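# Push the utility cart into the yellow bay

## Task

Move the utility cart into the bay marked with yellow tape so that each of its four wheels rests fully inside the taped area and none touches the tape; its three tubes must still stand upright in the top tray; the robot must not tip over or finish leaning; and the cart must stay in place on its own, not only because the robot is holding it.

## Robot and tools

Robot: a Hello Robot Stretch 4 with one arm. It has an omni-wheel base, a lift that rides up and down a mast, a telescoping arm that reaches straight forward, a three-joint wrist (yaw, pitch, roll) and a two-finger gripper. It is about 1.6 m tall, and the base rim lies within 0.23 m of the base origin. Loose objects may occasionally get a brief shove from outside.

Frames: the base frame sits on the floor under the base centre, with x forward, y to the left and z up. hand_pose is reported in this frame and marks a point between the open fingertips; with all wrist joints at 0 its axes line up with the base frame. Its printed position can be slightly wrong. The odometry frame is where the base frame was when the scene began. base_odometry comes from wheel turns only, so slipping shows up as travel; heading runs -3.142 to 3.142 and is positive to the left.

execute_actions: argument "actions" is a list holding one action or nothing (nothing just reports state and images). Optional "cameras" lists any of head_camera, head_left_camera, head_right_camera, wrist_camera, or "all"; omitted or null means all, [] means none. An action may hold "base", "joints" or both, plus optional "pace" and "contact_limits"; alternatively it holds only {"end_of_arm": "enable_torque"}, which re-powers a wrist or gripper motor that shut itself off.
- "base" takes exactly one relative move from where the base last reported itself: {"translate_m": d}, metres straight along x, forward positive, -2 to 2; {"strafe_m": d}, metres sideways along y, left positive, -2 to 2; {"rotate_rad": d}, radians in place, counter-clockwise (left) positive, -3.2 to 3.2.
- "joints" is one object keyed by joint name, each value an absolute target (not an offset): lift_m 0 to 1.2 m; arm_m 0 to 0.55 m extension; wrist_yaw_rad -1.134 to 4.276 (0 forward, positive left, 3.14 stowed back, above 3.4 the arm may block it); wrist_pitch_rad -1.117 to 4.259 (0 level, 1.57 pointing down); wrist_roll_rad -1.117 to 4.259 (positive turns the gripper clockwise when seen from behind); gripper_m -0.038 to 0.141 m, the fingertip gap (negative values press the tips together). Done tolerances: ±0.004 for lift, arm, gripper; ±0.02 yaw and roll; ±0.05 pitch. Joint targets past their range are clipped and the result notes it; any other bad value or unknown key rejects the whole call with no motion.
- "pace": "slow", "default", "fast" or "max". Base top speeds are 0.1/0.3/0.4/0.6 m/s and 1/2/3/4 rad/s respectively, further reduced when the lift is above 0.2 m (down to 0.3 m/s and 1 rad/s at full height).
- "contact_limits": only {"arm_m": v}, v from 0 (gentlest) to 0.75 (firmest), default 0.5; the arm halts when it pushes harder.
Each action lasts at most 15 s. Parts you omit may keep pushing toward older targets without the status showing it. To unfold the wrist at the start, send lift_m 0.4 together with wrist_yaw_rad 0.

wait: "seconds" from 0 to 10; commands nothing and returns the same report. zoom_image: "camera" plus "region" [x0, y0, x1, y1] in pixels from the top-left, no larger than 504 by 504, on that camera's latest full image. read_manual: only returns licence text. finished_scene: "scene" is the number of the scene being ended; it is final, so call it only when the cart sits correctly and stays there without the robot.

Results: base_status and joint_status tell how each commanded motion finished: "done"; "off_target" (stopped short, may still push); "contact_stop_at_<key>" (met resistance; that part may go slack and a slack base can roll); "limit_stop_at_<name>", including own_body (self-collision, often with the gripper tilted up and rolled) and tilt (leaning over 6 degrees, which makes lift, arm and wheels slack until the lean eases); "time_out"; "torque_fault" (a wrist or gripper motor went limp; send enable_torque). on_its_own describes uncommanded things; its "held at" value is a target, not a position. If a result reports a stop, later calls in the same reply are skipped. lidar_m: 12 distances in metres for 30-degree sectors, first straight ahead and going counter-clockwise (4th left, 7th behind, 10th right); "-" means nothing seen or closer than 0.25 m; it sees from about 0.15 m up and misses clear or thin items. wrist_depth_mm: 7x7 grid of depths, 100 to 2000 mm. turned_by_wheels versus turned_by_imu differing by over about 0.1 rad signals a bump or slip. base_tilt in degrees (forward and right positive) has a fixed bias up to about 1.5. motor_effort is percent of maximum with the peak in brackets; wheel efforts are positive when turning the base right. Grip state cannot be read from gripper_m or "done".

Cameras: head_camera looks ahead and down from the mast top (turn the base to aim it); head_left_camera and head_right_camera are fisheyes aimed more steeply down that show the base and arm; wrist_camera looks along the fingers.

Avoid: jolting the cart so the tubes topple, fast turns with heavy loads on an extended arm, strong sustained pushes or pulls with the gripper held high, slamming or dropping things, and leaving the robot holding the cart in place at the end.

Each tool is called after "Emit:" as name([rows], argument=value, ...), one row to a line, values as JSON.

## Session

Emit:
execute_actions(actions=[])

Scene clock: 0.00 s.
base_odometry: x=+0.000 y=+0.000 heading=+0.000 (m, m, rad; odometry frame)
turned_by_wheels: +0.000 (rad since the last result)
turned_by_imu: +0.000 (rad since the last result)
base_tilt: forward=+0.4 right=+0.8 (deg)
lidar_m: 0.78 0.64 0.62 0.73 1.93 1.95 2.23 0.73 0.79 1.78 1.47 1.75
base_status: not commanded
joint_positions: lift_m=+0.250 arm_m=+0.002 wrist_yaw_rad=+3.162 wrist_pitch_rad=-0.008 wrist_roll_rad=-0.007 gripper_m=+0.057
joint_status: not commanded
motor_effort: lift_m=+19 arm_m=-1 wrist_yaw_rad=+1 wrist_pitch_rad=-6 wrist_roll_rad=-1 gripper_m=-5 wheel_0=+0 wheel_1=+0 wheel_2=+0 (%)
hand_pose: x=-0.1170 y=+0.0816 z=+0.4305 quat_wxyz=(-0.010, +0.004, -0.004, +1.000) (m; base frame)
wrist_depth_mm: - 138 247 - - - 1708 / - 113 138 - - 1983 1708 / - 115 137 - - 1983 1708 / 136 136 180 - - 1983 1661 / 212 - - - - 1983 1661 / 866 1182 209 1863 1576 1808 1661 / 891 991 1078 640 1060 1229 1281
pictures: head_camera, head_left_camera, head_right_camera, wrist_camera
Images, in order (width x height): head_camera 420x560, head_left_camera 420x672, head_right_camera 420x672, wrist_camera 616x392.

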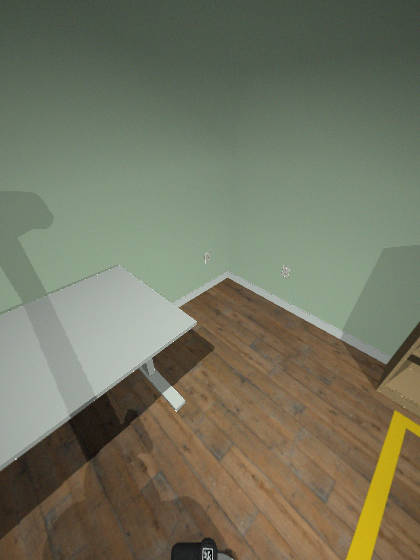

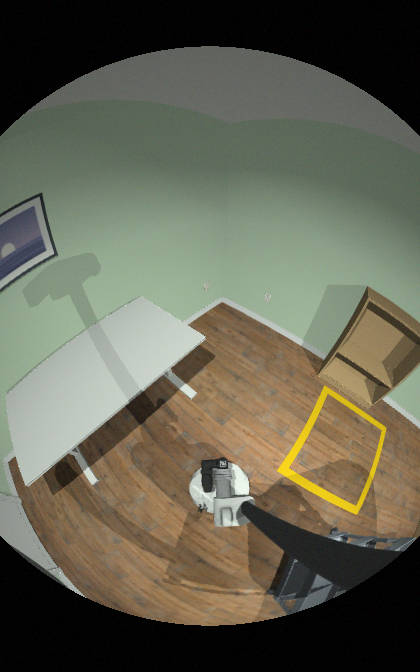

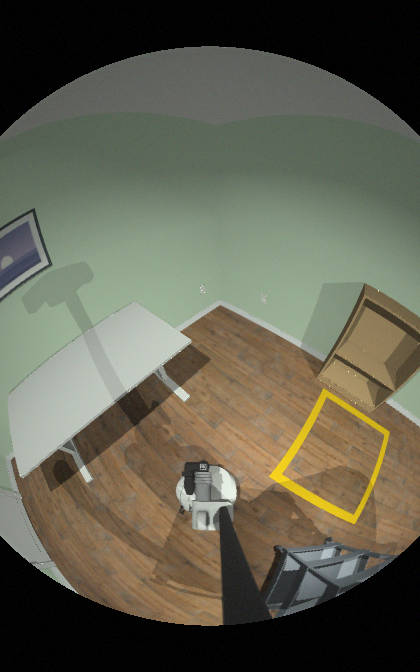

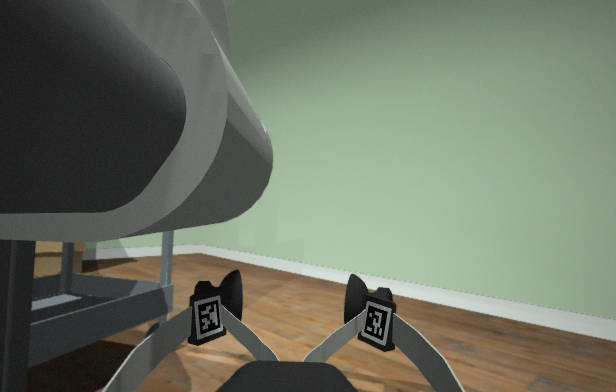

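Cart is behind-right. Turn to look.

Emit:
execute_actions([
  {"base":{"rotate_rad":-1.9}},
])

Scene clock: 5.00 s.
base_odometry: x=+0.000 y=+0.000 heading=-1.899 (m, m, rad; odometry frame)
turned_by_wheels: -1.899 (rad since the last result)
turned_by_imu: -1.867 (rad since the last result)
base_tilt: forward=+0.5 right=+0.9 (deg)
lidar_m: 2.64 1.60 1.49 1.78 0.70 0.60 0.63 0.83 1.91 1.97 0.99 0.71
base_status: done
joint_positions: lift_m=+0.250 arm_m=+0.002 wrist_yaw_rad=+3.162 wrist_pitch_rad=-0.008 wrist_roll_rad=-0.007 gripper_m=+0.057
joint_status: not commanded
motor_effort: lift_m=+19(19) arm_m=-1(1) wrist_yaw_rad=+3(1) wrist_pitch_rad=-7(6) wrist_roll_rad=+0(0) gripper_m=-7(1) wheel_0=+2(6) wheel_1=+2(8) wheel_2=+3(7) (%)
hand_pose: x=-0.1169 y=+0.0816 z=+0.4305 quat_wxyz=(-0.010, +0.004, -0.004, +1.000) (m; base frame)
wrist_depth_mm: - 138 246 1808 1576 1430 1308 / - 113 138 1756 1499 741 707 / - 115 137 1098 1042 960 891 / 136 136 179 1756 1537 1430 1308 / 212 - 1863 1756 1537 1430 1281 / 1397 1756 208 1661 1464 1397 1281 / 1042 991 1098 640 1060 1255 1255
pictures: head_camera, head_left_camera, head_right_camera, wrist_camera
Images, in order (width x height): head_camera 420x560, head_left_camera 420x672, head_right_camera 420x672, wrist_camera 616x392.

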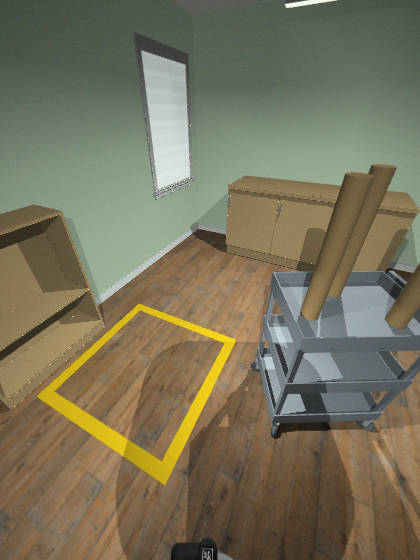

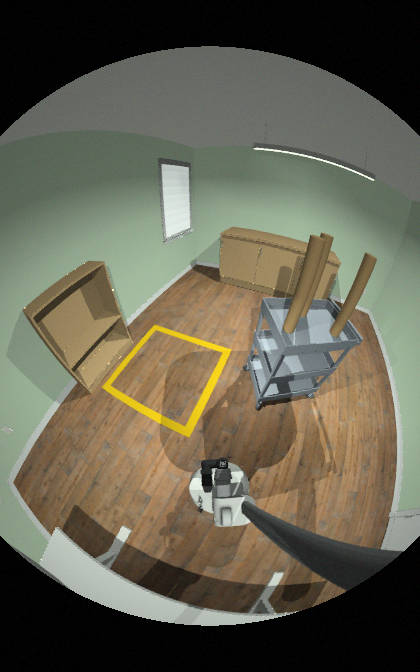

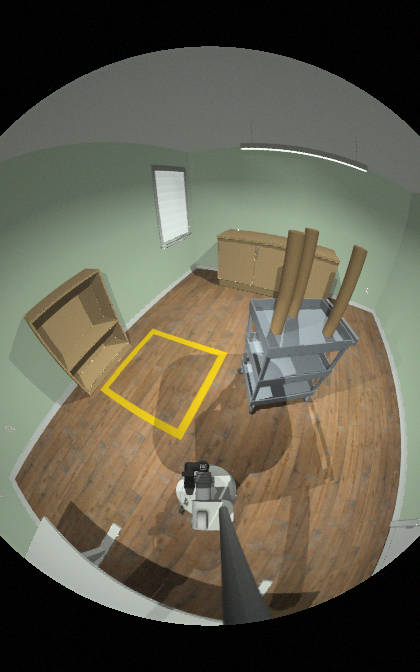

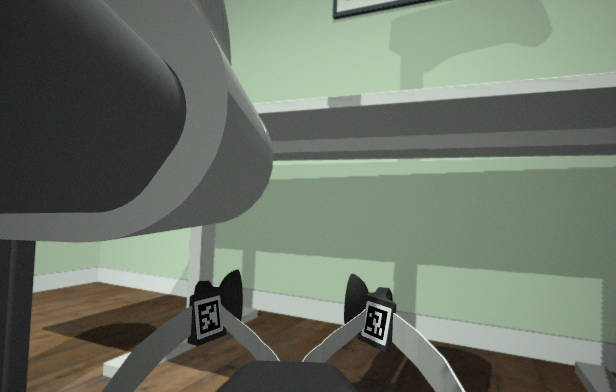

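Emit:
zoom_image(camera="head_camera", region=[230,240,420,460])

Region (230, 240, 420, 460) of head_camera's 420x560 image, scaled by 2.291, with more detail than that image has; it fills the left 435 columns of this view, and the rest is white.

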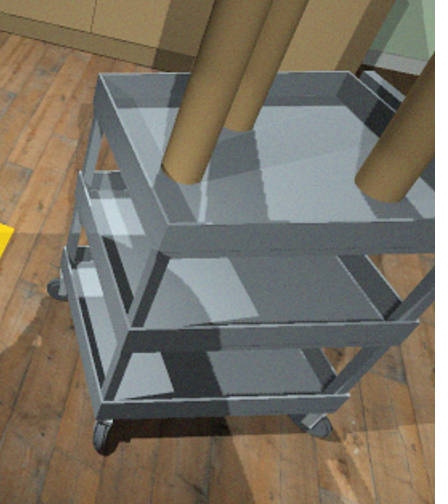

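Emit:
execute_actions([
  {"base":{"strafe_m":-1.4},"pace":"fast"},
], cameras=["head_left_camera"])

Emit:
execute_actions([
  {"base":{"rotate_rad":0.9},"joints":{"lift_m":0.6,"wrist_yaw_rad":0}},
])

Scene clock: 22.77 s.
base_odometry: x=-1.325 y=+0.452 heading=-1.899 (m, m, rad; odometry frame)
turned_by_wheels: +0.000 (rad since the last result)
turned_by_imu: +0.004 (rad since the last result)
base_tilt: forward=+0.4 right=+0.9 (deg)
lidar_m: 2.09 0.78 0.96 2.00 1.27 1.27 1.05 0.72 0.63 0.68 0.87 1.94
base_status: done
joint_positions: lift_m=+0.250 arm_m=+0.002 wrist_yaw_rad=+3.162 wrist_pitch_rad=-0.008 wrist_roll_rad=-0.007 gripper_m=+0.057
joint_status: not commanded
motor_effort: lift_m=+19(19) arm_m=-1(1) wrist_yaw_rad=+3(3) wrist_pitch_rad=-7(7) wrist_roll_rad=-1(0) gripper_m=-4(4) wheel_0=-1(10) wheel_1=+3(12) wheel_2=+1(1) (%)
hand_pose: x=-0.1169 y=+0.0816 z=+0.4305 quat_wxyz=(-0.010, +0.004, -0.004, +1.000) (m; base frame)
wrist_depth_mm: - 138 247 1808 - 1983 1808 / - 113 138 1808 - 1983 1808 / - 115 137 1921 - 1983 1808 / 136 136 179 1921 - 1983 1756 / 213 946 1281 1983 - 1983 1756 / 778 976 209 1661 1576 1863 1708 / 778 878 1098 647 1042 1229 1255
pictures: head_left_camera
Images, in order (width x height): head_left_camera 420x672.

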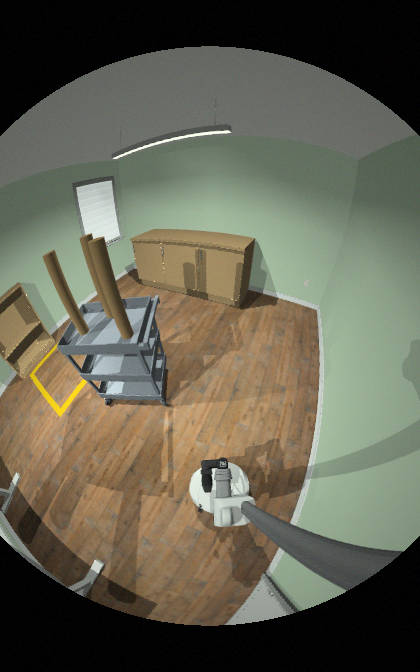

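Scene clock: 25.23 s.
base_odometry: x=-1.325 y=+0.452 heading=-0.999 (m, m, rad; odometry frame)
turned_by_wheels: +0.900 (rad since the last result)
turned_by_imu: +0.887 (rad since the last result)
base_tilt: forward=+0.4 right=+0.7 (deg)
lidar_m: 0.87 2.77 1.41 1.27 1.30 0.76 0.66 0.64 0.77 1.40 2.07 0.82
base_status: done
joint_positions: lift_m=+0.600 arm_m=+0.002 wrist_yaw_rad=+0.000 wrist_pitch_rad=-0.008 wrist_roll_rad=-0.007 gripper_m=+0.057
joint_status: all done
motor_effort: lift_m=+21(23) arm_m=-1(1) wrist_yaw_rad=+1(4) wrist_pitch_rad=-7(7) wrist_roll_rad=+0(0) gripper_m=-5(2) wheel_0=-1(5) wheel_1=+1(7) wheel_2=+0(7) (%)
hand_pose: x=+0.4618 y=-0.0873 z=+0.7803 quat_wxyz=(+1.000, -0.004, -0.004, +0.000) (m; base frame)
wrist_depth_mm: - - - - 1025 - - / - - - - 1025 - - / - - - - 1008 - - / - - - 854 661 759 - / - - - - 661 - - / - - 208 1229 574 - - / 1921 1708 1756 430 668 842 1983
pictures: head_camera, head_left_camera, head_right_camera, wrist_camera
Images, in order (width x height): head_camera 420x560, head_left_camera 420x672, head_right_camera 420x672, wrist_camera 616x392.

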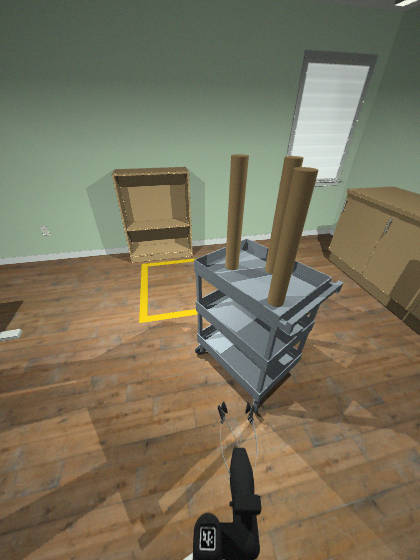

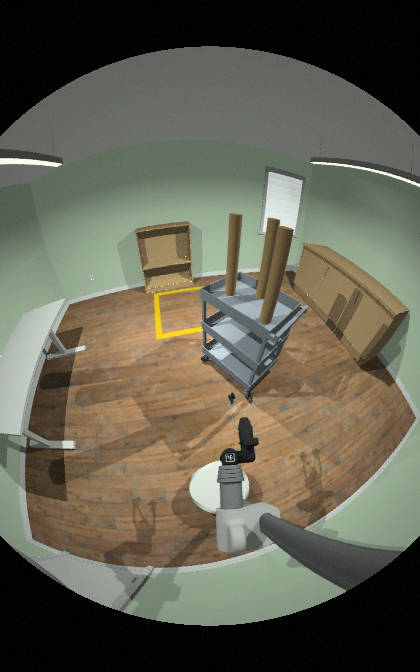

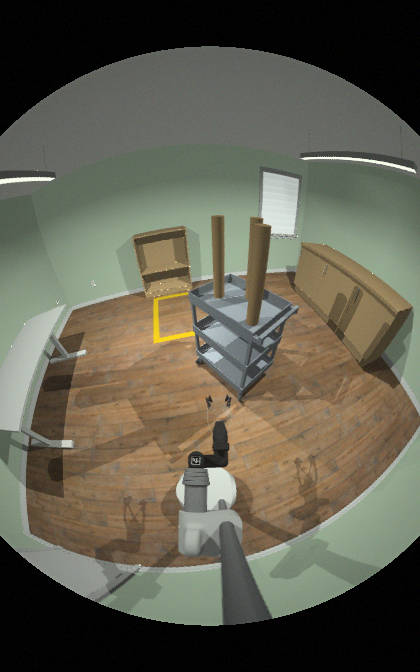

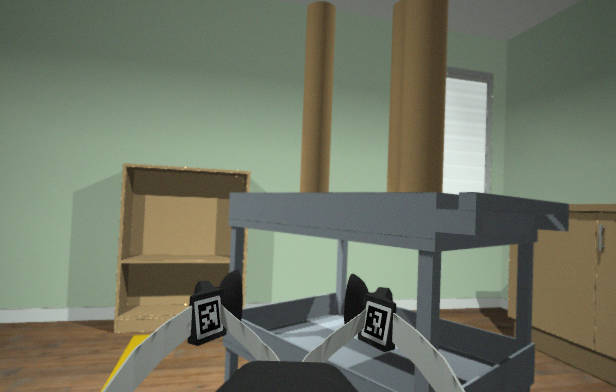

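Emit:
execute_actions([
  {"base":{"rotate_rad":0.7},"joints":{"lift_m":0.63,"wrist_roll_rad":1.57,"gripper_m":0.1}},
], cameras=[])

Emit:
execute_actions([
  {"base":{"translate_m":-0.2}},
], cameras=[])

Emit:
execute_actions([
  {"base":{"strafe_m":-0.9},"pace":"fast"},
])

Scene clock: 36.23 s.
base_odometry: x=-1.325 y=+0.452 heading=-0.300 (m, m, rad; odometry frame)
turned_by_wheels: +0.700 (rad since the last result)
turned_by_imu: +0.690 (rad since the last result)
base_tilt: forward=+0.4 right=+0.8 (deg)
lidar_m: 1.88 1.29 1.25 0.97 0.71 0.64 0.70 0.90 2.14 2.08 0.81 1.00
base_status: done
joint_positions: lift_m=+0.630 arm_m=+0.002 wrist_yaw_rad=+0.000 wrist_pitch_rad=-0.008 wrist_roll_rad=+1.570 gripper_m=+0.100
joint_status: all done
motor_effort: lift_m=+21(21) arm_m=-1(1) wrist_yaw_rad=-1(2) wrist_pitch_rad=-7(7) wrist_roll_rad=+1(4) gripper_m=-1(2) wheel_0=-2(6) wheel_1=-1(6) wheel_2=-1(7) (%)
hand_pose: x=+0.4617 y=-0.0874 z=+0.8103 quat_wxyz=(+0.707, +0.707, -0.003, +0.003) (m; base frame)
wrist_depth_mm: - - - - - 1708 1182 / - - - - - 1661 1160 / - - - - - 1661 1138 / - - - - - 1618 1138 / - - - - - 1618 1118 / - - - - 216 1618 1118 / - - - 160 - 1464 1118
pictures: none
No camera images: the call's "cameras" was empty. Leave "cameras" out to get every camera's image.

Scene clock: 38.30 s.
base_odometry: x=-1.516 y=+0.511 heading=-0.300 (m, m, rad; odometry frame)
turned_by_wheels: +0.000 (rad since the last result)
turned_by_imu: +0.001 (rad since the last result)
base_tilt: forward=+0.4 right=+0.7 (deg)
lidar_m: 1.97 1.40 1.64 0.73 0.51 0.47 0.48 0.63 1.56 2.06 0.88 1.01
base_status: done
joint_positions: lift_m=+0.630 arm_m=+0.002 wrist_yaw_rad=+0.000 wrist_pitch_rad=-0.008 wrist_roll_rad=+1.570 gripper_m=+0.100
joint_status: not commanded
motor_effort: lift_m=+21(21) arm_m=-1(1) wrist_yaw_rad=+0(1) wrist_pitch_rad=-7(7) wrist_roll_rad=+2(1) gripper_m=+0(1) wheel_0=-1(6) wheel_1=+0(6) wheel_2=+1(10) (%)
hand_pose: x=+0.4617 y=-0.0874 z=+0.8103 quat_wxyz=(+0.707, +0.707, -0.003, +0.003) (m; base frame)
wrist_depth_mm: - - - - - 1661 1160 / - - - - - 1661 1160 / - - - - - 1661 1138 / - - - - - 1661 1138 / - - - - - 1661 1118 / - - - - 216 1618 1138 / - - - 160 - 1499 1098
pictures: none
No camera images: the call's "cameras" was empty. Leave "cameras" out to get every camera's image.

Scene clock: 41.80 s.
base_odometry: x=-1.782 y=-0.349 heading=-0.299 (m, m, rad; odometry frame)
turned_by_wheels: +0.000 (rad since the last result)
turned_by_imu: +0.002 (rad since the last result)
base_tilt: forward=+0.4 right=+0.8 (deg)
lidar_m: 0.53 0.58 2.06 1.38 0.94 0.86 0.89 1.22 1.56 1.18 1.56 0.57
base_status: done
joint_positions: lift_m=+0.630 arm_m=+0.002 wrist_yaw_rad=+0.000 wrist_pitch_rad=-0.008 wrist_roll_rad=+1.570 gripper_m=+0.100
joint_status: not commanded
motor_effort: lift_m=+21(21) arm_m=-1(1) wrist_yaw_rad=+1(2) wrist_pitch_rad=-7(7) wrist_roll_rad=+2(1) gripper_m=-1(1) wheel_0=+0(12) wheel_1=+2(11) wheel_2=+1(1) (%)
hand_pose: x=+0.4617 y=-0.0874 z=+0.8103 quat_wxyz=(+0.707, +0.707, -0.003, +0.003) (m; base frame)
wrist_depth_mm: - - - - - 1708 1160 / - - - 407 421 1499 415 / - - - 402 - 640 410 / - 683 668 399 1025 676 413 / - 842 842 397 1025 668 407 / 473 469 334 397 216 661 407 / - 466 466 160 - 615 402
pictures: head_camera, head_left_camera, head_right_camera, wrist_camera
Images, in order (width x height): head_camera 420x560, head_left_camera 420x672, head_right_camera 420x672, wrist_camera 616x392.

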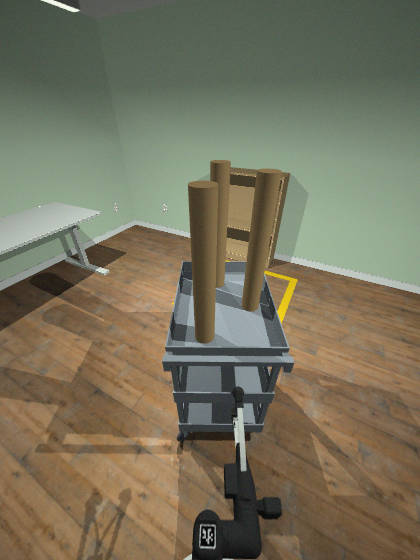

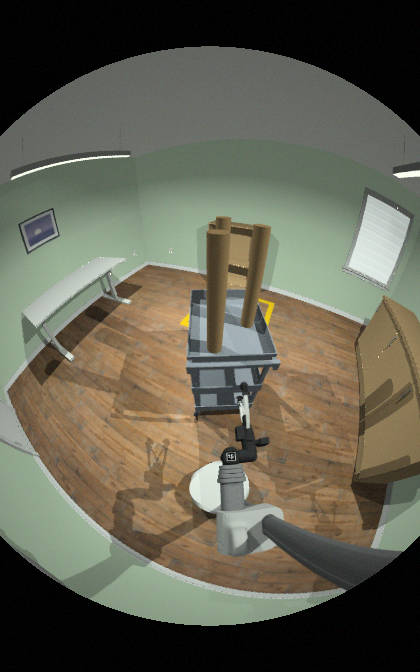

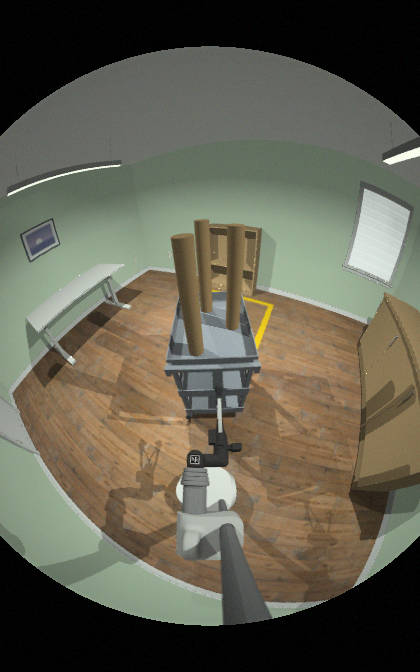

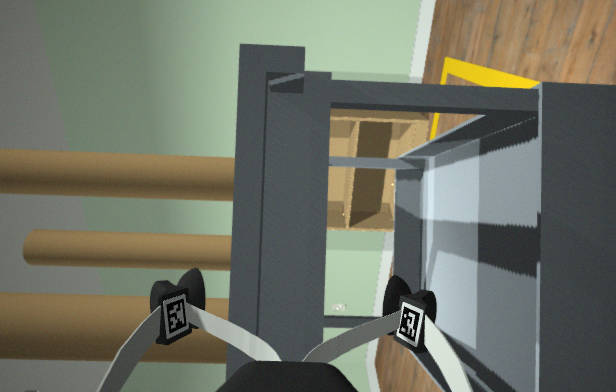

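Emit:
execute_actions([
  {"base":{"strafe_m":0.03},"joints":{"lift_m":0.672,"gripper_m":0.08}},
], cameras=[])

Emit:
execute_actions([
  {"base":{"translate_m":0.11},"pace":"slow"},
], cameras=["head_camera","wrist_camera"])

Scene clock: 48.13 s.
base_odometry: x=-1.773 y=-0.320 heading=-0.299 (m, m, rad; odometry frame)
turned_by_wheels: +0.000 (rad since the last result)
turned_by_imu: +0.002 (rad since the last result)
base_tilt: forward=+0.5 right=+0.7 (deg)
lidar_m: 0.53 2.21 2.06 1.33 0.93 0.84 0.90 1.16 1.62 1.18 1.56 0.57
base_status: done
joint_positions: lift_m=+0.672 arm_m=+0.002 wrist_yaw_rad=+0.000 wrist_pitch_rad=-0.008 wrist_roll_rad=+1.570 gripper_m=+0.080
joint_status: all done
motor_effort: lift_m=+21(24) arm_m=-1(1) wrist_yaw_rad=+1(1) wrist_pitch_rad=-7(7) wrist_roll_rad=+1(1) gripper_m=-2(5) wheel_0=+1(8) wheel_1=-1(9) wheel_2=+0(0) (%)
hand_pose: x=+0.4617 y=-0.0874 z=+0.8523 quat_wxyz=(+0.707, +0.707, -0.003, +0.003) (m; base frame)
wrist_depth_mm: - - - 364 - 1808 1229 / - - - 404 433 427 421 / 661 676 - 402 - 759 535 / - - - 402 - 768 530 / 854 854 854 399 1025 750 525 / 462 466 211 397 215 741 521 / - - - 249 - 654 521
pictures: none
No camera images: the call's "cameras" was empty. Leave "cameras" out to get every camera's image.

Scene clock: 50.50 s.
base_odometry: x=-1.668 y=-0.353 heading=-0.299 (m, m, rad; odometry frame)
turned_by_wheels: +0.000 (rad since the last result)
turned_by_imu: +0.001 (rad since the last result)
base_tilt: forward=+0.3 right=+0.8 (deg)
lidar_m: 0.43 0.48 2.02 1.48 1.04 0.95 1.00 1.31 1.24 1.21 1.61 0.46
base_status: done
joint_positions: lift_m=+0.672 arm_m=+0.002 wrist_yaw_rad=+0.000 wrist_pitch_rad=-0.008 wrist_roll_rad=+1.570 gripper_m=+0.080
joint_status: not commanded
motor_effort: lift_m=+21(22) arm_m=-1(1) wrist_yaw_rad=+1(0) wrist_pitch_rad=-6(7) wrist_roll_rad=+0(2) gripper_m=-2(4) wheel_0=+3(6) wheel_1=+1(5) wheel_2=-3(9) (%)
hand_pose: x=+0.4617 y=-0.0874 z=+0.8523 quat_wxyz=(+0.707, +0.707, -0.003, +0.003) (m; base frame)
wrist_depth_mm: - - - 281 296 304 309 / - - - 293 294 1756 500 / 549 554 559 291 891 750 535 / - - - 289 904 759 530 / 741 750 750 228 904 750 525 / 366 375 211 227 215 741 521 / 351 353 355 194 286 654 517
pictures: head_camera, wrist_camera
Images, in order (width x height): head_camera 420x560, wrist_camera 616x392.

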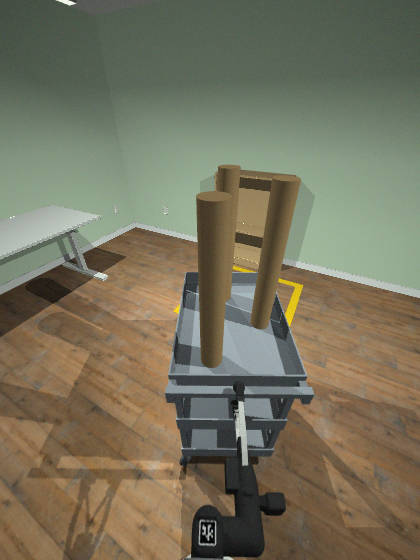

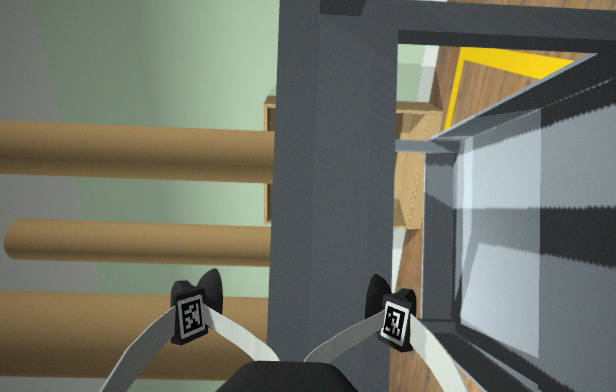

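Emit:
execute_actions([
  {"joints":{"arm_m":0.015,"lift_m":0.668}},
], cameras=[])

Emit:
execute_actions([
  {"joints":{"gripper_m":-0.02}},
], cameras=["head_camera","wrist_camera"])

Scene clock: 54.47 s.
base_odometry: x=-1.668 y=-0.353 heading=-0.299 (m, m, rad; odometry frame)
turned_by_wheels: +0.000 (rad since the last result)
turned_by_imu: +0.001 (rad since the last result)
base_tilt: forward=+0.4 right=+0.8 (deg)
lidar_m: 0.43 0.46 2.00 1.53 1.03 0.97 0.99 1.31 1.21 1.21 1.63 0.45
base_status: not commanded
joint_positions: lift_m=+0.668 arm_m=+0.014 wrist_yaw_rad=+0.000 wrist_pitch_rad=-0.008 wrist_roll_rad=+1.570 gripper_m=+0.080
joint_status: all done
motor_effort: lift_m=+17(19) arm_m=+5(5) wrist_yaw_rad=+2(2) wrist_pitch_rad=-7(7) wrist_roll_rad=+1(1) gripper_m=-1(5) wheel_0=+2(2) wheel_1=+1(1) wheel_2=-3(3) (%)
hand_pose: x=+0.4735 y=-0.0874 z=+0.8487 quat_wxyz=(+0.707, +0.707, -0.003, +0.003) (m; base frame)
wrist_depth_mm: - - - 281 285 293 296 / - - - 219 282 1756 492 / 544 544 544 218 866 750 525 / - - - 217 904 759 525 / 723 723 732 276 891 741 521 / 359 364 211 274 214 741 517 / 340 342 342 188 276 647 517
pictures: none
No camera images: the call's "cameras" was empty. Leave "cameras" out to get every camera's image.

Scene clock: 56.20 s.
base_odometry: x=-1.668 y=-0.353 heading=-0.299 (m, m, rad; odometry frame)
turned_by_wheels: +0.000 (rad since the last result)
turned_by_imu: +0.001 (rad since the last result)
base_tilt: forward=+0.4 right=+0.8 (deg)
lidar_m: 0.44 0.47 2.01 1.54 1.02 0.96 0.98 1.35 1.26 1.22 1.63 0.46
base_status: not commanded
joint_positions: lift_m=+0.668 arm_m=+0.015 wrist_yaw_rad=+0.005 wrist_pitch_rad=-0.015 wrist_roll_rad=+1.570 gripper_m=-0.019
joint_status: all done
on_its_own: wrist_yaw_rad is at rest, and its effort (-14) is outside its rest range (-13 to +13)
motor_effort: lift_m=+16(16) arm_m=+2(5) wrist_yaw_rad=-14(12) wrist_pitch_rad=+12(14) wrist_roll_rad=+1(1) gripper_m=-25(21) wheel_0=+1(3) wheel_1=+1(1) wheel_2=+1(3) (%)
hand_pose: x=+0.4745 y=-0.0859 z=+0.8506 quat_wxyz=(+0.707, +0.707, -0.003, +0.007) (m; base frame)
wrist_depth_mm: - - - 211 273 296 291 / - - - 210 271 1808 508 / 530 539 535 270 271 768 539 / - - - 268 268 778 535 / 715 723 732 207 268 768 530 / 353 357 197 206 267 759 530 / 334 155 336 205 265 640 525
pictures: head_camera, wrist_camera
Images, in order (width x height): head_camera 420x560, wrist_camera 616x392.

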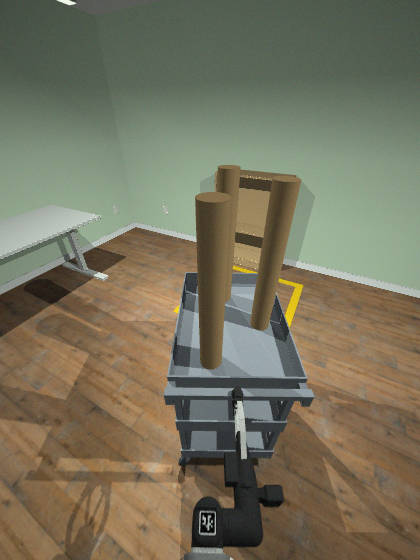

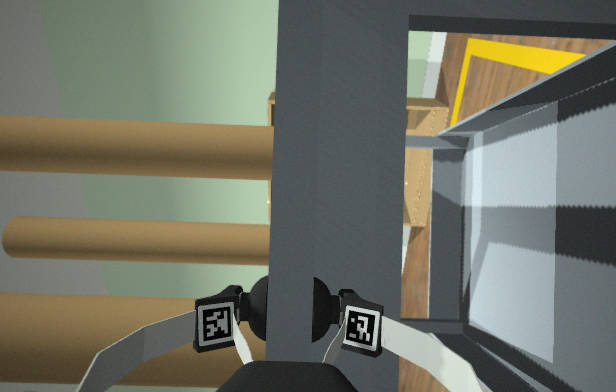

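Emit:
execute_actions([
  {"base":{"translate_m":0.3},"joints":{"lift_m":0.674},"pace":"slow"},
], cameras=["head_camera","head_right_camera"])

Scene clock: 65.10 s.
base_odometry: x=-1.381 y=-0.441 heading=-0.299 (m, m, rad; odometry frame)
turned_by_wheels: +0.000 (rad since the last result)
turned_by_imu: +0.003 (rad since the last result)
base_tilt: forward=+0.5 right=+0.9 (deg)
lidar_m: 0.40 0.50 1.89 1.87 1.30 1.23 1.26 1.67 1.33 1.39 1.81 0.44
base_status: done
joint_positions: lift_m=+0.674 arm_m=+0.015 wrist_yaw_rad=-0.003 wrist_pitch_rad=-0.008 wrist_roll_rad=+1.570 gripper_m=-0.019
joint_status: all done
motor_effort: lift_m=+22(22) arm_m=+2(2) wrist_yaw_rad=+12(19) wrist_pitch_rad=-5(13) wrist_roll_rad=+1(1) gripper_m=-20(23) wheel_0=+1(8) wheel_1=+3(5) wheel_2=-4(11) (%)
hand_pose: x=+0.4738 y=-0.0882 z=+0.8544 quat_wxyz=(+0.707, +0.707, -0.004, +0.002) (m; base frame)
wrist_depth_mm: - - - 202 263 1576 1138 / - - - 202 263 1661 500 / 521 525 535 203 264 778 539 / - - - 264 266 768 530 / - - - 265 267 750 525 / 347 351 196 205 267 741 525 / 340 154 342 206 270 621 521
pictures: head_camera, head_right_camera
Images, in order (width x height): head_camera 420x560, head_right_camera 420x672.

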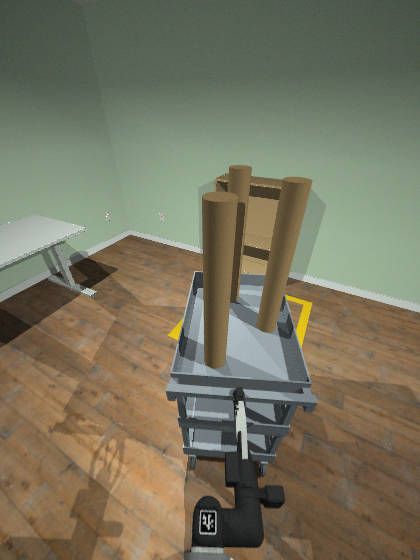

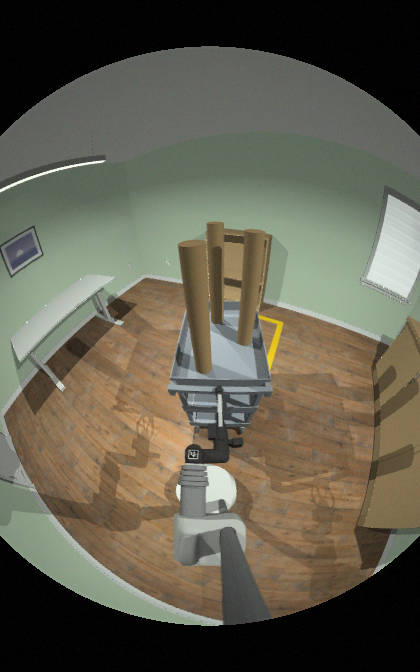

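Emit:
execute_actions([
  {"base":{"translate_m":0.35},"pace":"slow"},
], cameras=["head_camera","head_right_camera"])

Scene clock: 72.63 s.
base_odometry: x=-1.047 y=-0.544 heading=-0.299 (m, m, rad; odometry frame)
turned_by_wheels: +0.000 (rad since the last result)
turned_by_imu: +0.003 (rad since the last result)
base_tilt: forward=+0.4 right=+0.7 (deg)
lidar_m: 0.42 0.51 1.72 1.78 1.66 1.55 1.62 2.11 1.48 1.53 2.07 0.45
base_status: done
joint_positions: lift_m=+0.674 arm_m=+0.015 wrist_yaw_rad=-0.003 wrist_pitch_rad=-0.009 wrist_roll_rad=+1.570 gripper_m=-0.019
joint_status: not commanded
motor_effort: lift_m=+22(22) arm_m=+2(2) wrist_yaw_rad=+7(14) wrist_pitch_rad=-4(5) wrist_roll_rad=+1(0) gripper_m=-17(23) wheel_0=+3(5) wheel_1=+2(6) wheel_2=-4(12) (%)
hand_pose: x=+0.4738 y=-0.0882 z=+0.8546 quat_wxyz=(+0.707, +0.707, -0.004, +0.002) (m; base frame)
wrist_depth_mm: 1756 1756 1756 189 247 1708 1160 / 508 521 1708 191 251 741 535 / 1983 - 535 195 255 778 539 / 715 723 723 257 260 768 535 / - - - 262 266 759 530 / 343 347 200 204 268 715 525 / - 154 355 207 274 603 512
pictures: head_camera, head_right_camera
Images, in order (width x height): head_camera 420x560, head_right_camera 420x672.

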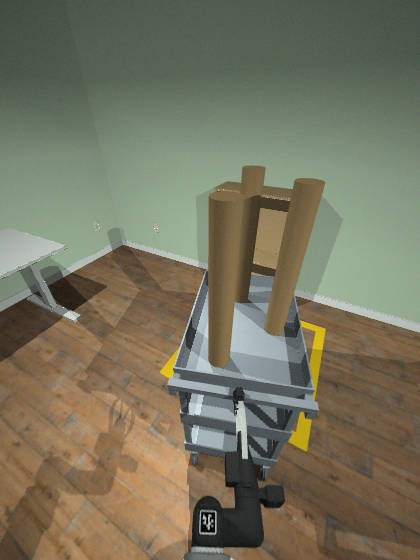

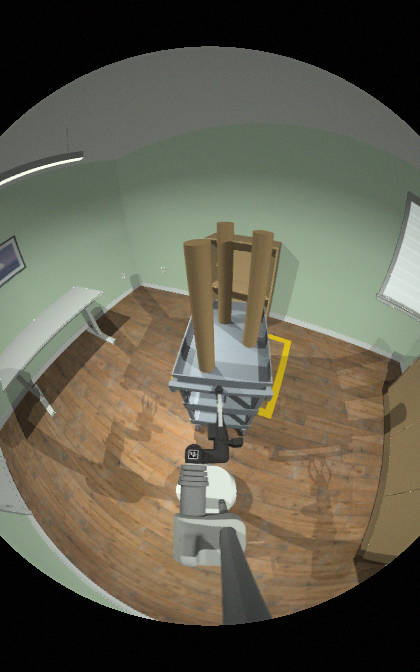

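Emit:
execute_actions([
  {"base":{"translate_m":0.4},"pace":"slow"},
], cameras=["head_camera","head_right_camera"])

Scene clock: 82.13 s.
base_odometry: x=-0.665 y=-0.662 heading=-0.299 (m, m, rad; odometry frame)
turned_by_wheels: +0.000 (rad since the last result)
turned_by_imu: +0.004 (rad since the last result)
base_tilt: forward=+0.5 right=+0.9 (deg)
lidar_m: 0.45 1.69 1.55 1.62 2.04 1.89 1.98 1.76 1.68 1.70 1.89 0.42
base_status: done
joint_positions: lift_m=+0.674 arm_m=+0.015 wrist_yaw_rad=-0.002 wrist_pitch_rad=-0.009 wrist_roll_rad=+1.570 gripper_m=-0.019
joint_status: not commanded
motor_effort: lift_m=+22(22) arm_m=+2(2) wrist_yaw_rad=+9(12) wrist_pitch_rad=-4(4) wrist_roll_rad=+2(0) gripper_m=-21(21) wheel_0=+2(5) wheel_1=+2(5) wheel_2=-4(12) (%)
hand_pose: x=+0.4739 y=-0.0879 z=+0.8546 quat_wxyz=(+0.707, +0.707, -0.004, +0.003) (m; base frame)
wrist_depth_mm: 1397 1397 1397 172 227 1397 517 / 484 484 488 178 235 788 544 / 1576 1576 1576 184 245 778 539 / 1756 1756 1618 191 254 768 535 / 373 382 1430 257 265 759 530 / 349 351 200 203 270 691 525 / - 160 - 208 283 1499 492
pictures: head_camera, head_right_camera
Images, in order (width x height): head_camera 420x560, head_right_camera 420x672.

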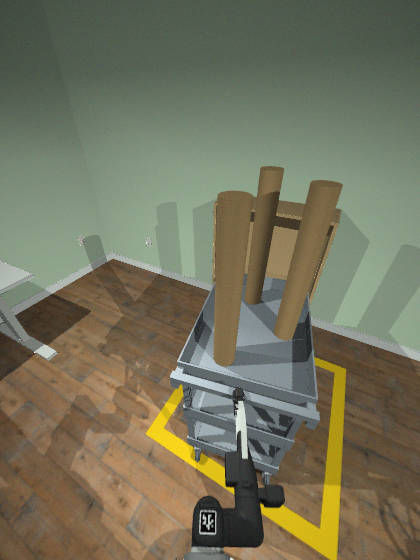

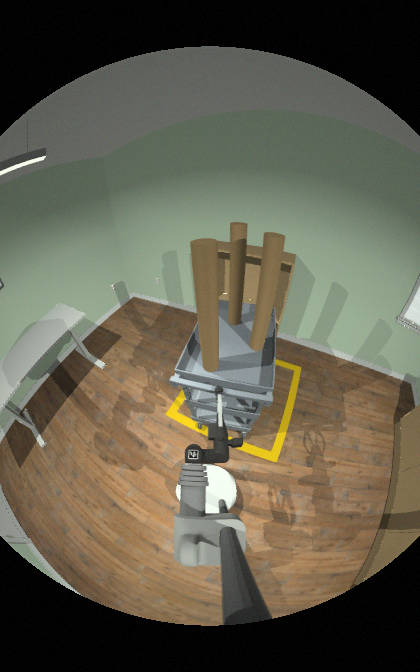

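Emit:
execute_actions([
  {"base":{"rotate_rad":-0.06},"pace":"slow"},
], cameras=["head_camera"])

Scene clock: 86.63 s.
base_odometry: x=-0.665 y=-0.662 heading=-0.359 (m, m, rad; odometry frame)
turned_by_wheels: -0.060 (rad since the last result)
turned_by_imu: -0.057 (rad since the last result)
base_tilt: forward=+0.5 right=+0.7 (deg)
lidar_m: 0.44 0.47 1.57 1.56 2.09 1.92 1.96 1.79 1.66 1.70 1.97 0.44
base_status: done
joint_positions: lift_m=+0.674 arm_m=+0.015 wrist_yaw_rad=+0.002 wrist_pitch_rad=-0.009 wrist_roll_rad=+1.570 gripper_m=-0.019
joint_status: not commanded
motor_effort: lift_m=+22(22) arm_m=+2(2) wrist_yaw_rad=-4(31) wrist_pitch_rad=-4(4) wrist_roll_rad=+1(2) gripper_m=-24(21) wheel_0=+1(8) wheel_1=+1(6) wheel_2=+2(7) (%)
hand_pose: x=+0.4742 y=-0.0869 z=+0.8546 quat_wxyz=(+0.707, +0.707, -0.002, +0.004) (m; base frame)
wrist_depth_mm: 1397 1397 1430 184 242 1430 1138 / 500 504 512 189 247 788 544 / 1576 1576 1576 193 252 778 539 / 715 707 723 197 258 768 535 / 1756 1808 1756 260 265 759 530 / 343 347 200 204 268 715 525 / - 347 364 206 276 585 508
pictures: head_camera
Images, in order (width x height): head_camera 420x560.

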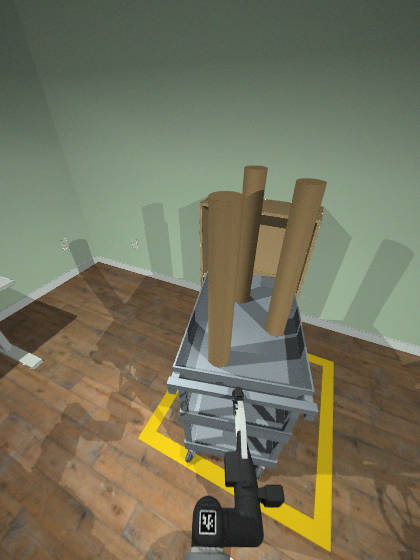

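Emit:
execute_actions([
  {"base":{"translate_m":-0.32},"pace":"slow"},
], cameras=["head_camera"])

Emit:
execute_actions([
  {"base":{"strafe_m":0.12},"pace":"slow"},
], cameras=["head_camera"])

Scene clock: 98.10 s.
base_odometry: x=-0.964 y=-0.550 heading=-0.359 (m, m, rad; odometry frame)
turned_by_wheels: +0.000 (rad since the last result)
turned_by_imu: +0.002 (rad since the last result)
base_tilt: forward=+0.6 right=+0.7 (deg)
lidar_m: 0.43 0.51 1.69 1.73 1.78 1.60 1.65 2.09 1.53 1.55 2.02 0.45
base_status: done
joint_positions: lift_m=+0.674 arm_m=+0.015 wrist_yaw_rad=+0.000 wrist_pitch_rad=-0.009 wrist_roll_rad=+1.570 gripper_m=-0.019
joint_status: not commanded
motor_effort: lift_m=+21(21) arm_m=+1(2) wrist_yaw_rad=+2(18) wrist_pitch_rad=-5(5) wrist_roll_rad=+1(1) gripper_m=-25(23) wheel_0=-3(8) wheel_1=-2(5) wheel_2=+2(12) (%)
hand_pose: x=+0.4741 y=-0.0875 z=+0.8545 quat_wxyz=(+0.707, +0.707, -0.003, +0.003) (m; base frame)
wrist_depth_mm: 1708 1708 1708 187 244 1661 1160 / 508 517 530 190 250 759 539 / 1921 1921 544 194 255 778 539 / 707 715 732 198 259 759 535 / - - - 260 265 759 530 / 343 345 201 204 268 707 530 / - 345 357 207 276 597 512
pictures: head_camera
Images, in order (width x height): head_camera 420x560.

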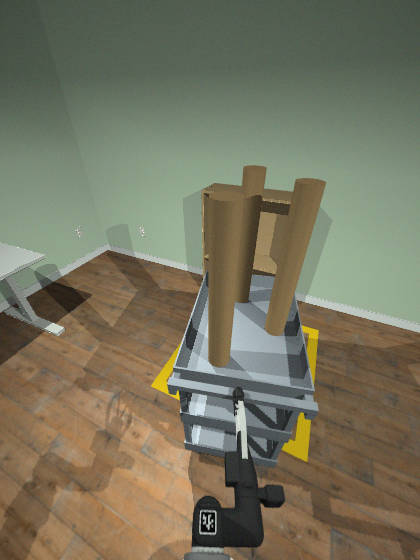

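Scene clock: 100.43 s.
base_odometry: x=-0.922 y=-0.438 heading=-0.359 (m, m, rad; odometry frame)
turned_by_wheels: +0.000 (rad since the last result)
turned_by_imu: +0.000 (rad since the last result)
base_tilt: forward=+0.4 right=+1.0 (deg)
lidar_m: 0.43 1.76 1.57 1.60 1.70 1.56 1.60 2.03 1.65 1.68 2.15 0.42
base_status: done
joint_positions: lift_m=+0.674 arm_m=+0.015 wrist_yaw_rad=-0.006 wrist_pitch_rad=-0.009 wrist_roll_rad=+1.570 gripper_m=-0.019
joint_status: not commanded
on_its_own: wrist_yaw_rad is at rest, and its effort (+19) is outside its rest range (-13 to +13)
motor_effort: lift_m=+22(21) arm_m=+2(2) wrist_yaw_rad=+19(27) wrist_pitch_rad=-4(4) wrist_roll_rad=+1(1) gripper_m=-19(21) wheel_0=-4(11) wheel_1=+1(6) wheel_2=-3(4) (%)
hand_pose: x=+0.4736 y=-0.0891 z=+0.8546 quat_wxyz=(+0.707, +0.707, -0.005, +0.001) (m; base frame)
wrist_depth_mm: 473 1661 1708 164 217 768 530 / 492 488 488 171 228 788 539 / 699 699 707 179 237 778 535 / - - - 188 251 768 530 / 359 366 370 255 265 723 530 / 355 353 198 204 271 683 525 / - 160 - 209 289 1499 488
pictures: head_camera
Images, in order (width x height): head_camera 420x560.

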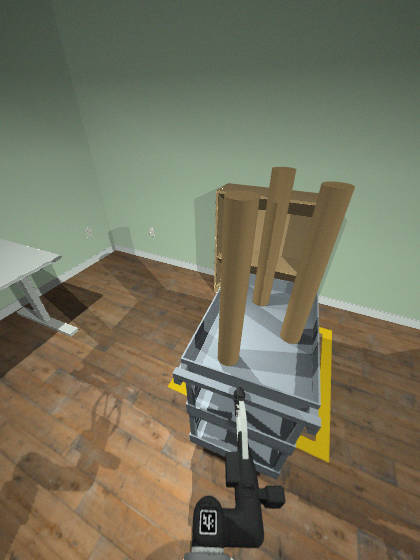

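Emit:
execute_actions([
  {"base":{"translate_m":0.1},"pace":"slow"},
], cameras=[])

Emit:
execute_actions([
  {"base":{"strafe_m":-0.09},"joints":{"arm_m":0.16},"pace":"slow"},
], cameras=["head_camera"])

Scene clock: 106.53 s.
base_odometry: x=-0.829 y=-0.473 heading=-0.359 (m, m, rad; odometry frame)
turned_by_wheels: +0.001 (rad since the last result)
turned_by_imu: +0.003 (rad since the last result)
base_tilt: forward=+0.5 right=+0.7 (deg)
lidar_m: 0.43 1.71 1.51 1.55 1.81 1.66 1.68 2.15 1.66 1.71 2.23 0.42
base_status: done
joint_positions: lift_m=+0.674 arm_m=+0.015 wrist_yaw_rad=+0.002 wrist_pitch_rad=-0.009 wrist_roll_rad=+1.570 gripper_m=-0.019
joint_status: not commanded
motor_effort: lift_m=+22(22) arm_m=+1(2) wrist_yaw_rad=-5(21) wrist_pitch_rad=-3(3) wrist_roll_rad=+2(1) gripper_m=-20(21) wheel_0=+5(6) wheel_1=+4(5) wheel_2=-2(11) (%)
hand_pose: x=+0.4742 y=-0.0869 z=+0.8546 quat_wxyz=(+0.707, +0.707, -0.003, +0.004) (m; base frame)
wrist_depth_mm: 452 459 455 154 208 741 544 / 1756 1756 1808 163 220 788 539 / 683 691 699 173 231 778 535 / 1921 1921 1983 181 247 768 530 / 355 359 362 194 263 715 530 / - 357 199 202 272 1661 525 / - 160 - 210 294 1499 480
pictures: none
No camera images: the call's "cameras" was empty. Leave "cameras" out to get every camera's image.

Scene clock: 109.27 s.
base_odometry: x=-0.860 y=-0.557 heading=-0.359 (m, m, rad; odometry frame)
turned_by_wheels: +0.000 (rad since the last result)
turned_by_imu: +0.001 (rad since the last result)
base_tilt: forward=+0.6 right=+0.6 (deg)
lidar_m: 0.58 1.80 1.61 1.64 1.84 1.67 1.72 2.19 1.58 1.63 2.19 0.55
base_status: done
joint_positions: lift_m=+0.674 arm_m=+0.159 wrist_yaw_rad=-0.002 wrist_pitch_rad=-0.010 wrist_roll_rad=+1.570 gripper_m=-0.020
joint_status: all done
motor_effort: lift_m=+21(21) arm_m=+7(12) wrist_yaw_rad=+9(17) wrist_pitch_rad=-1(3) wrist_roll_rad=+1(1) gripper_m=-22(16) wheel_0=+3(10) wheel_1=+1(5) wheel_2=-1(2) (%)
hand_pose: x=+0.6179 y=-0.0881 z=+0.8549 quat_wxyz=(+0.707, +0.707, -0.004, +0.003) (m; base frame)
wrist_depth_mm: 1464 1464 1499 172 228 1464 521 / 484 488 492 178 235 788 544 / 1618 1661 1618 184 244 778 539 / 1756 1808 732 191 254 768 530 / 379 1808 1537 198 264 759 530 / 347 347 199 202 268 707 525 / - 154 - 206 281 1397 496
pictures: head_camera
Images, in order (width x height): head_camera 420x560.

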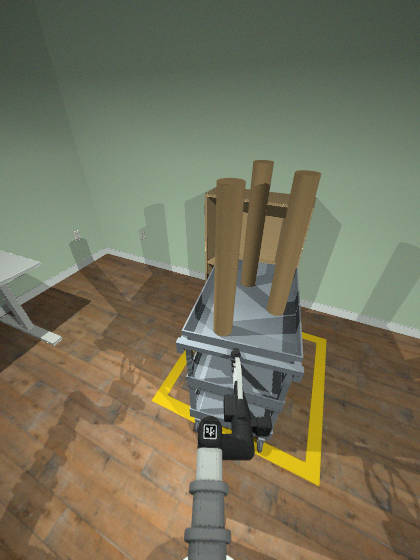

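Emit:
execute_actions([
  {"base":{"strafe_m":-0.03},"joints":{"arm_m":0.32},"pace":"slow"},
], cameras=[])

Emit:
execute_actions([
  {"joints":{"gripper_m":0.08}},
], cameras=[])

Emit:
execute_actions([
  {"joints":{"arm_m":0}},
], cameras=["head_camera","head_left_camera"])

Scene clock: 116.37 s.
base_odometry: x=-0.871 y=-0.585 heading=-0.359 (m, m, rad; odometry frame)
turned_by_wheels: +0.000 (rad since the last result)
turned_by_imu: +0.002 (rad since the last result)
base_tilt: forward=+0.5 right=+0.8 (deg)
lidar_m: 0.73 1.83 1.62 1.66 1.83 1.70 1.75 2.21 1.55 1.60 2.18 0.72
base_status: done
joint_positions: lift_m=+0.674 arm_m=+0.319 wrist_yaw_rad=-0.005 wrist_pitch_rad=-0.010 wrist_roll_rad=+1.570 gripper_m=-0.019
joint_status: all done
on_its_own: wrist_yaw_rad is at rest, and its effort (+16) is outside its rest range (-13 to +13)
motor_effort: lift_m=+21(21) arm_m=+6(11) wrist_yaw_rad=+16(17) wrist_pitch_rad=+1(0) wrist_roll_rad=+1(2) gripper_m=-17(21) wheel_0=+1(10) wheel_1=+0(3) wheel_2=-1(1) (%)
hand_pose: x=+0.7778 y=-0.0887 z=+0.8550 quat_wxyz=(+0.707, +0.707, -0.005, +0.002) (m; base frame)
wrist_depth_mm: 1336 1366 1336 167 222 1336 521 / 484 480 484 174 229 778 539 / 707 732 1336 181 240 778 535 / 1618 1618 1576 188 251 768 535 / 368 373 379 197 263 759 530 / 347 349 196 202 268 676 525 / 1921 154 1863 207 283 1464 488
pictures: none
No camera images: the call's "cameras" was empty. Leave "cameras" out to get every camera's image.

Scene clock: 118.10 s.
base_odometry: x=-0.871 y=-0.585 heading=-0.359 (m, m, rad; odometry frame)
turned_by_wheels: +0.000 (rad since the last result)
turned_by_imu: +0.001 (rad since the last result)
base_tilt: forward=+0.4 right=+0.6 (deg)
lidar_m: 0.75 1.81 1.64 1.66 1.85 1.69 1.76 2.20 1.56 1.63 2.16 0.71
base_status: not commanded
joint_positions: lift_m=+0.674 arm_m=+0.319 wrist_yaw_rad=+0.000 wrist_pitch_rad=-0.008 wrist_roll_rad=+1.570 gripper_m=+0.080
joint_status: all done
motor_effort: lift_m=+21(21) arm_m=+5(6) wrist_yaw_rad=+4(18) wrist_pitch_rad=-6(6) wrist_roll_rad=+1(0) gripper_m=-3(16) wheel_0=+1(1) wheel_1=+0(0) wheel_2=-2(1) (%)
hand_pose: x=+0.7784 y=-0.0875 z=+0.8544 quat_wxyz=(+0.707, +0.707, -0.003, +0.003) (m; base frame)
wrist_depth_mm: 1308 1336 1336 173 228 788 512 / 496 488 492 178 237 778 539 / 699 707 723 186 247 759 535 / 1537 1576 1576 195 257 759 525 / 366 370 375 204 272 741 525 / 357 357 212 213 215 707 517 / 1921 1921 1921 189 297 1537 488
pictures: none
No camera images: the call's "cameras" was empty. Leave "cameras" out to get every camera's image.

Scene clock: 120.17 s.
base_odometry: x=-0.871 y=-0.585 heading=-0.359 (m, m, rad; odometry frame)
turned_by_wheels: +0.000 (rad since the last result)
turned_by_imu: +0.001 (rad since the last result)
base_tilt: forward=+0.4 right=+0.8 (deg)
lidar_m: 0.73 1.84 1.65 1.68 1.86 1.70 1.74 2.18 1.57 1.63 2.19 0.71
base_status: not commanded
joint_positions: lift_m=+0.674 arm_m=+0.003 wrist_yaw_rad=+0.000 wrist_pitch_rad=-0.008 wrist_roll_rad=+1.570 gripper_m=+0.080
joint_status: all done
joint sent to its limit — the command would take arm_m past its lower limit, so that joint was sent only as far as its limit.
motor_effort: lift_m=+21(21) arm_m=-5(4) wrist_yaw_rad=+3(2) wrist_pitch_rad=-7(7) wrist_roll_rad=+1(1) gripper_m=-2(1) wheel_0=+1(1) wheel_1=+0(0) wheel_2=-2(1) (%)
hand_pose: x=+0.4625 y=-0.0874 z=+0.8543 quat_wxyz=(+0.707, +0.707, -0.003, +0.003) (m; base frame)
wrist_depth_mm: 1618 1618 1618 1618 1618 1618 1229 / 1661 1661 1661 535 1576 788 549 / 1808 1025 1042 554 1576 778 564 / 1863 1983 1921 580 1205 768 891 / 676 676 691 615 1708 759 904 / - - 212 640 215 647 1138 / - - - 366 - 1397 1160
pictures: head_camera, head_left_camera
Images, in order (width x height): head_camera 420x560, head_left_camera 420x672.

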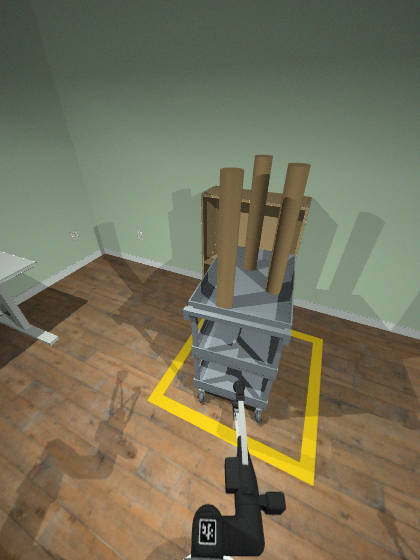

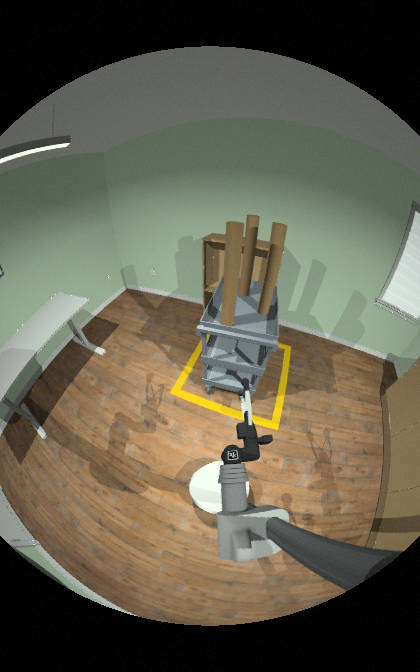

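Emit:
finished_scene(scene=1)

The scene is finished: the task was done.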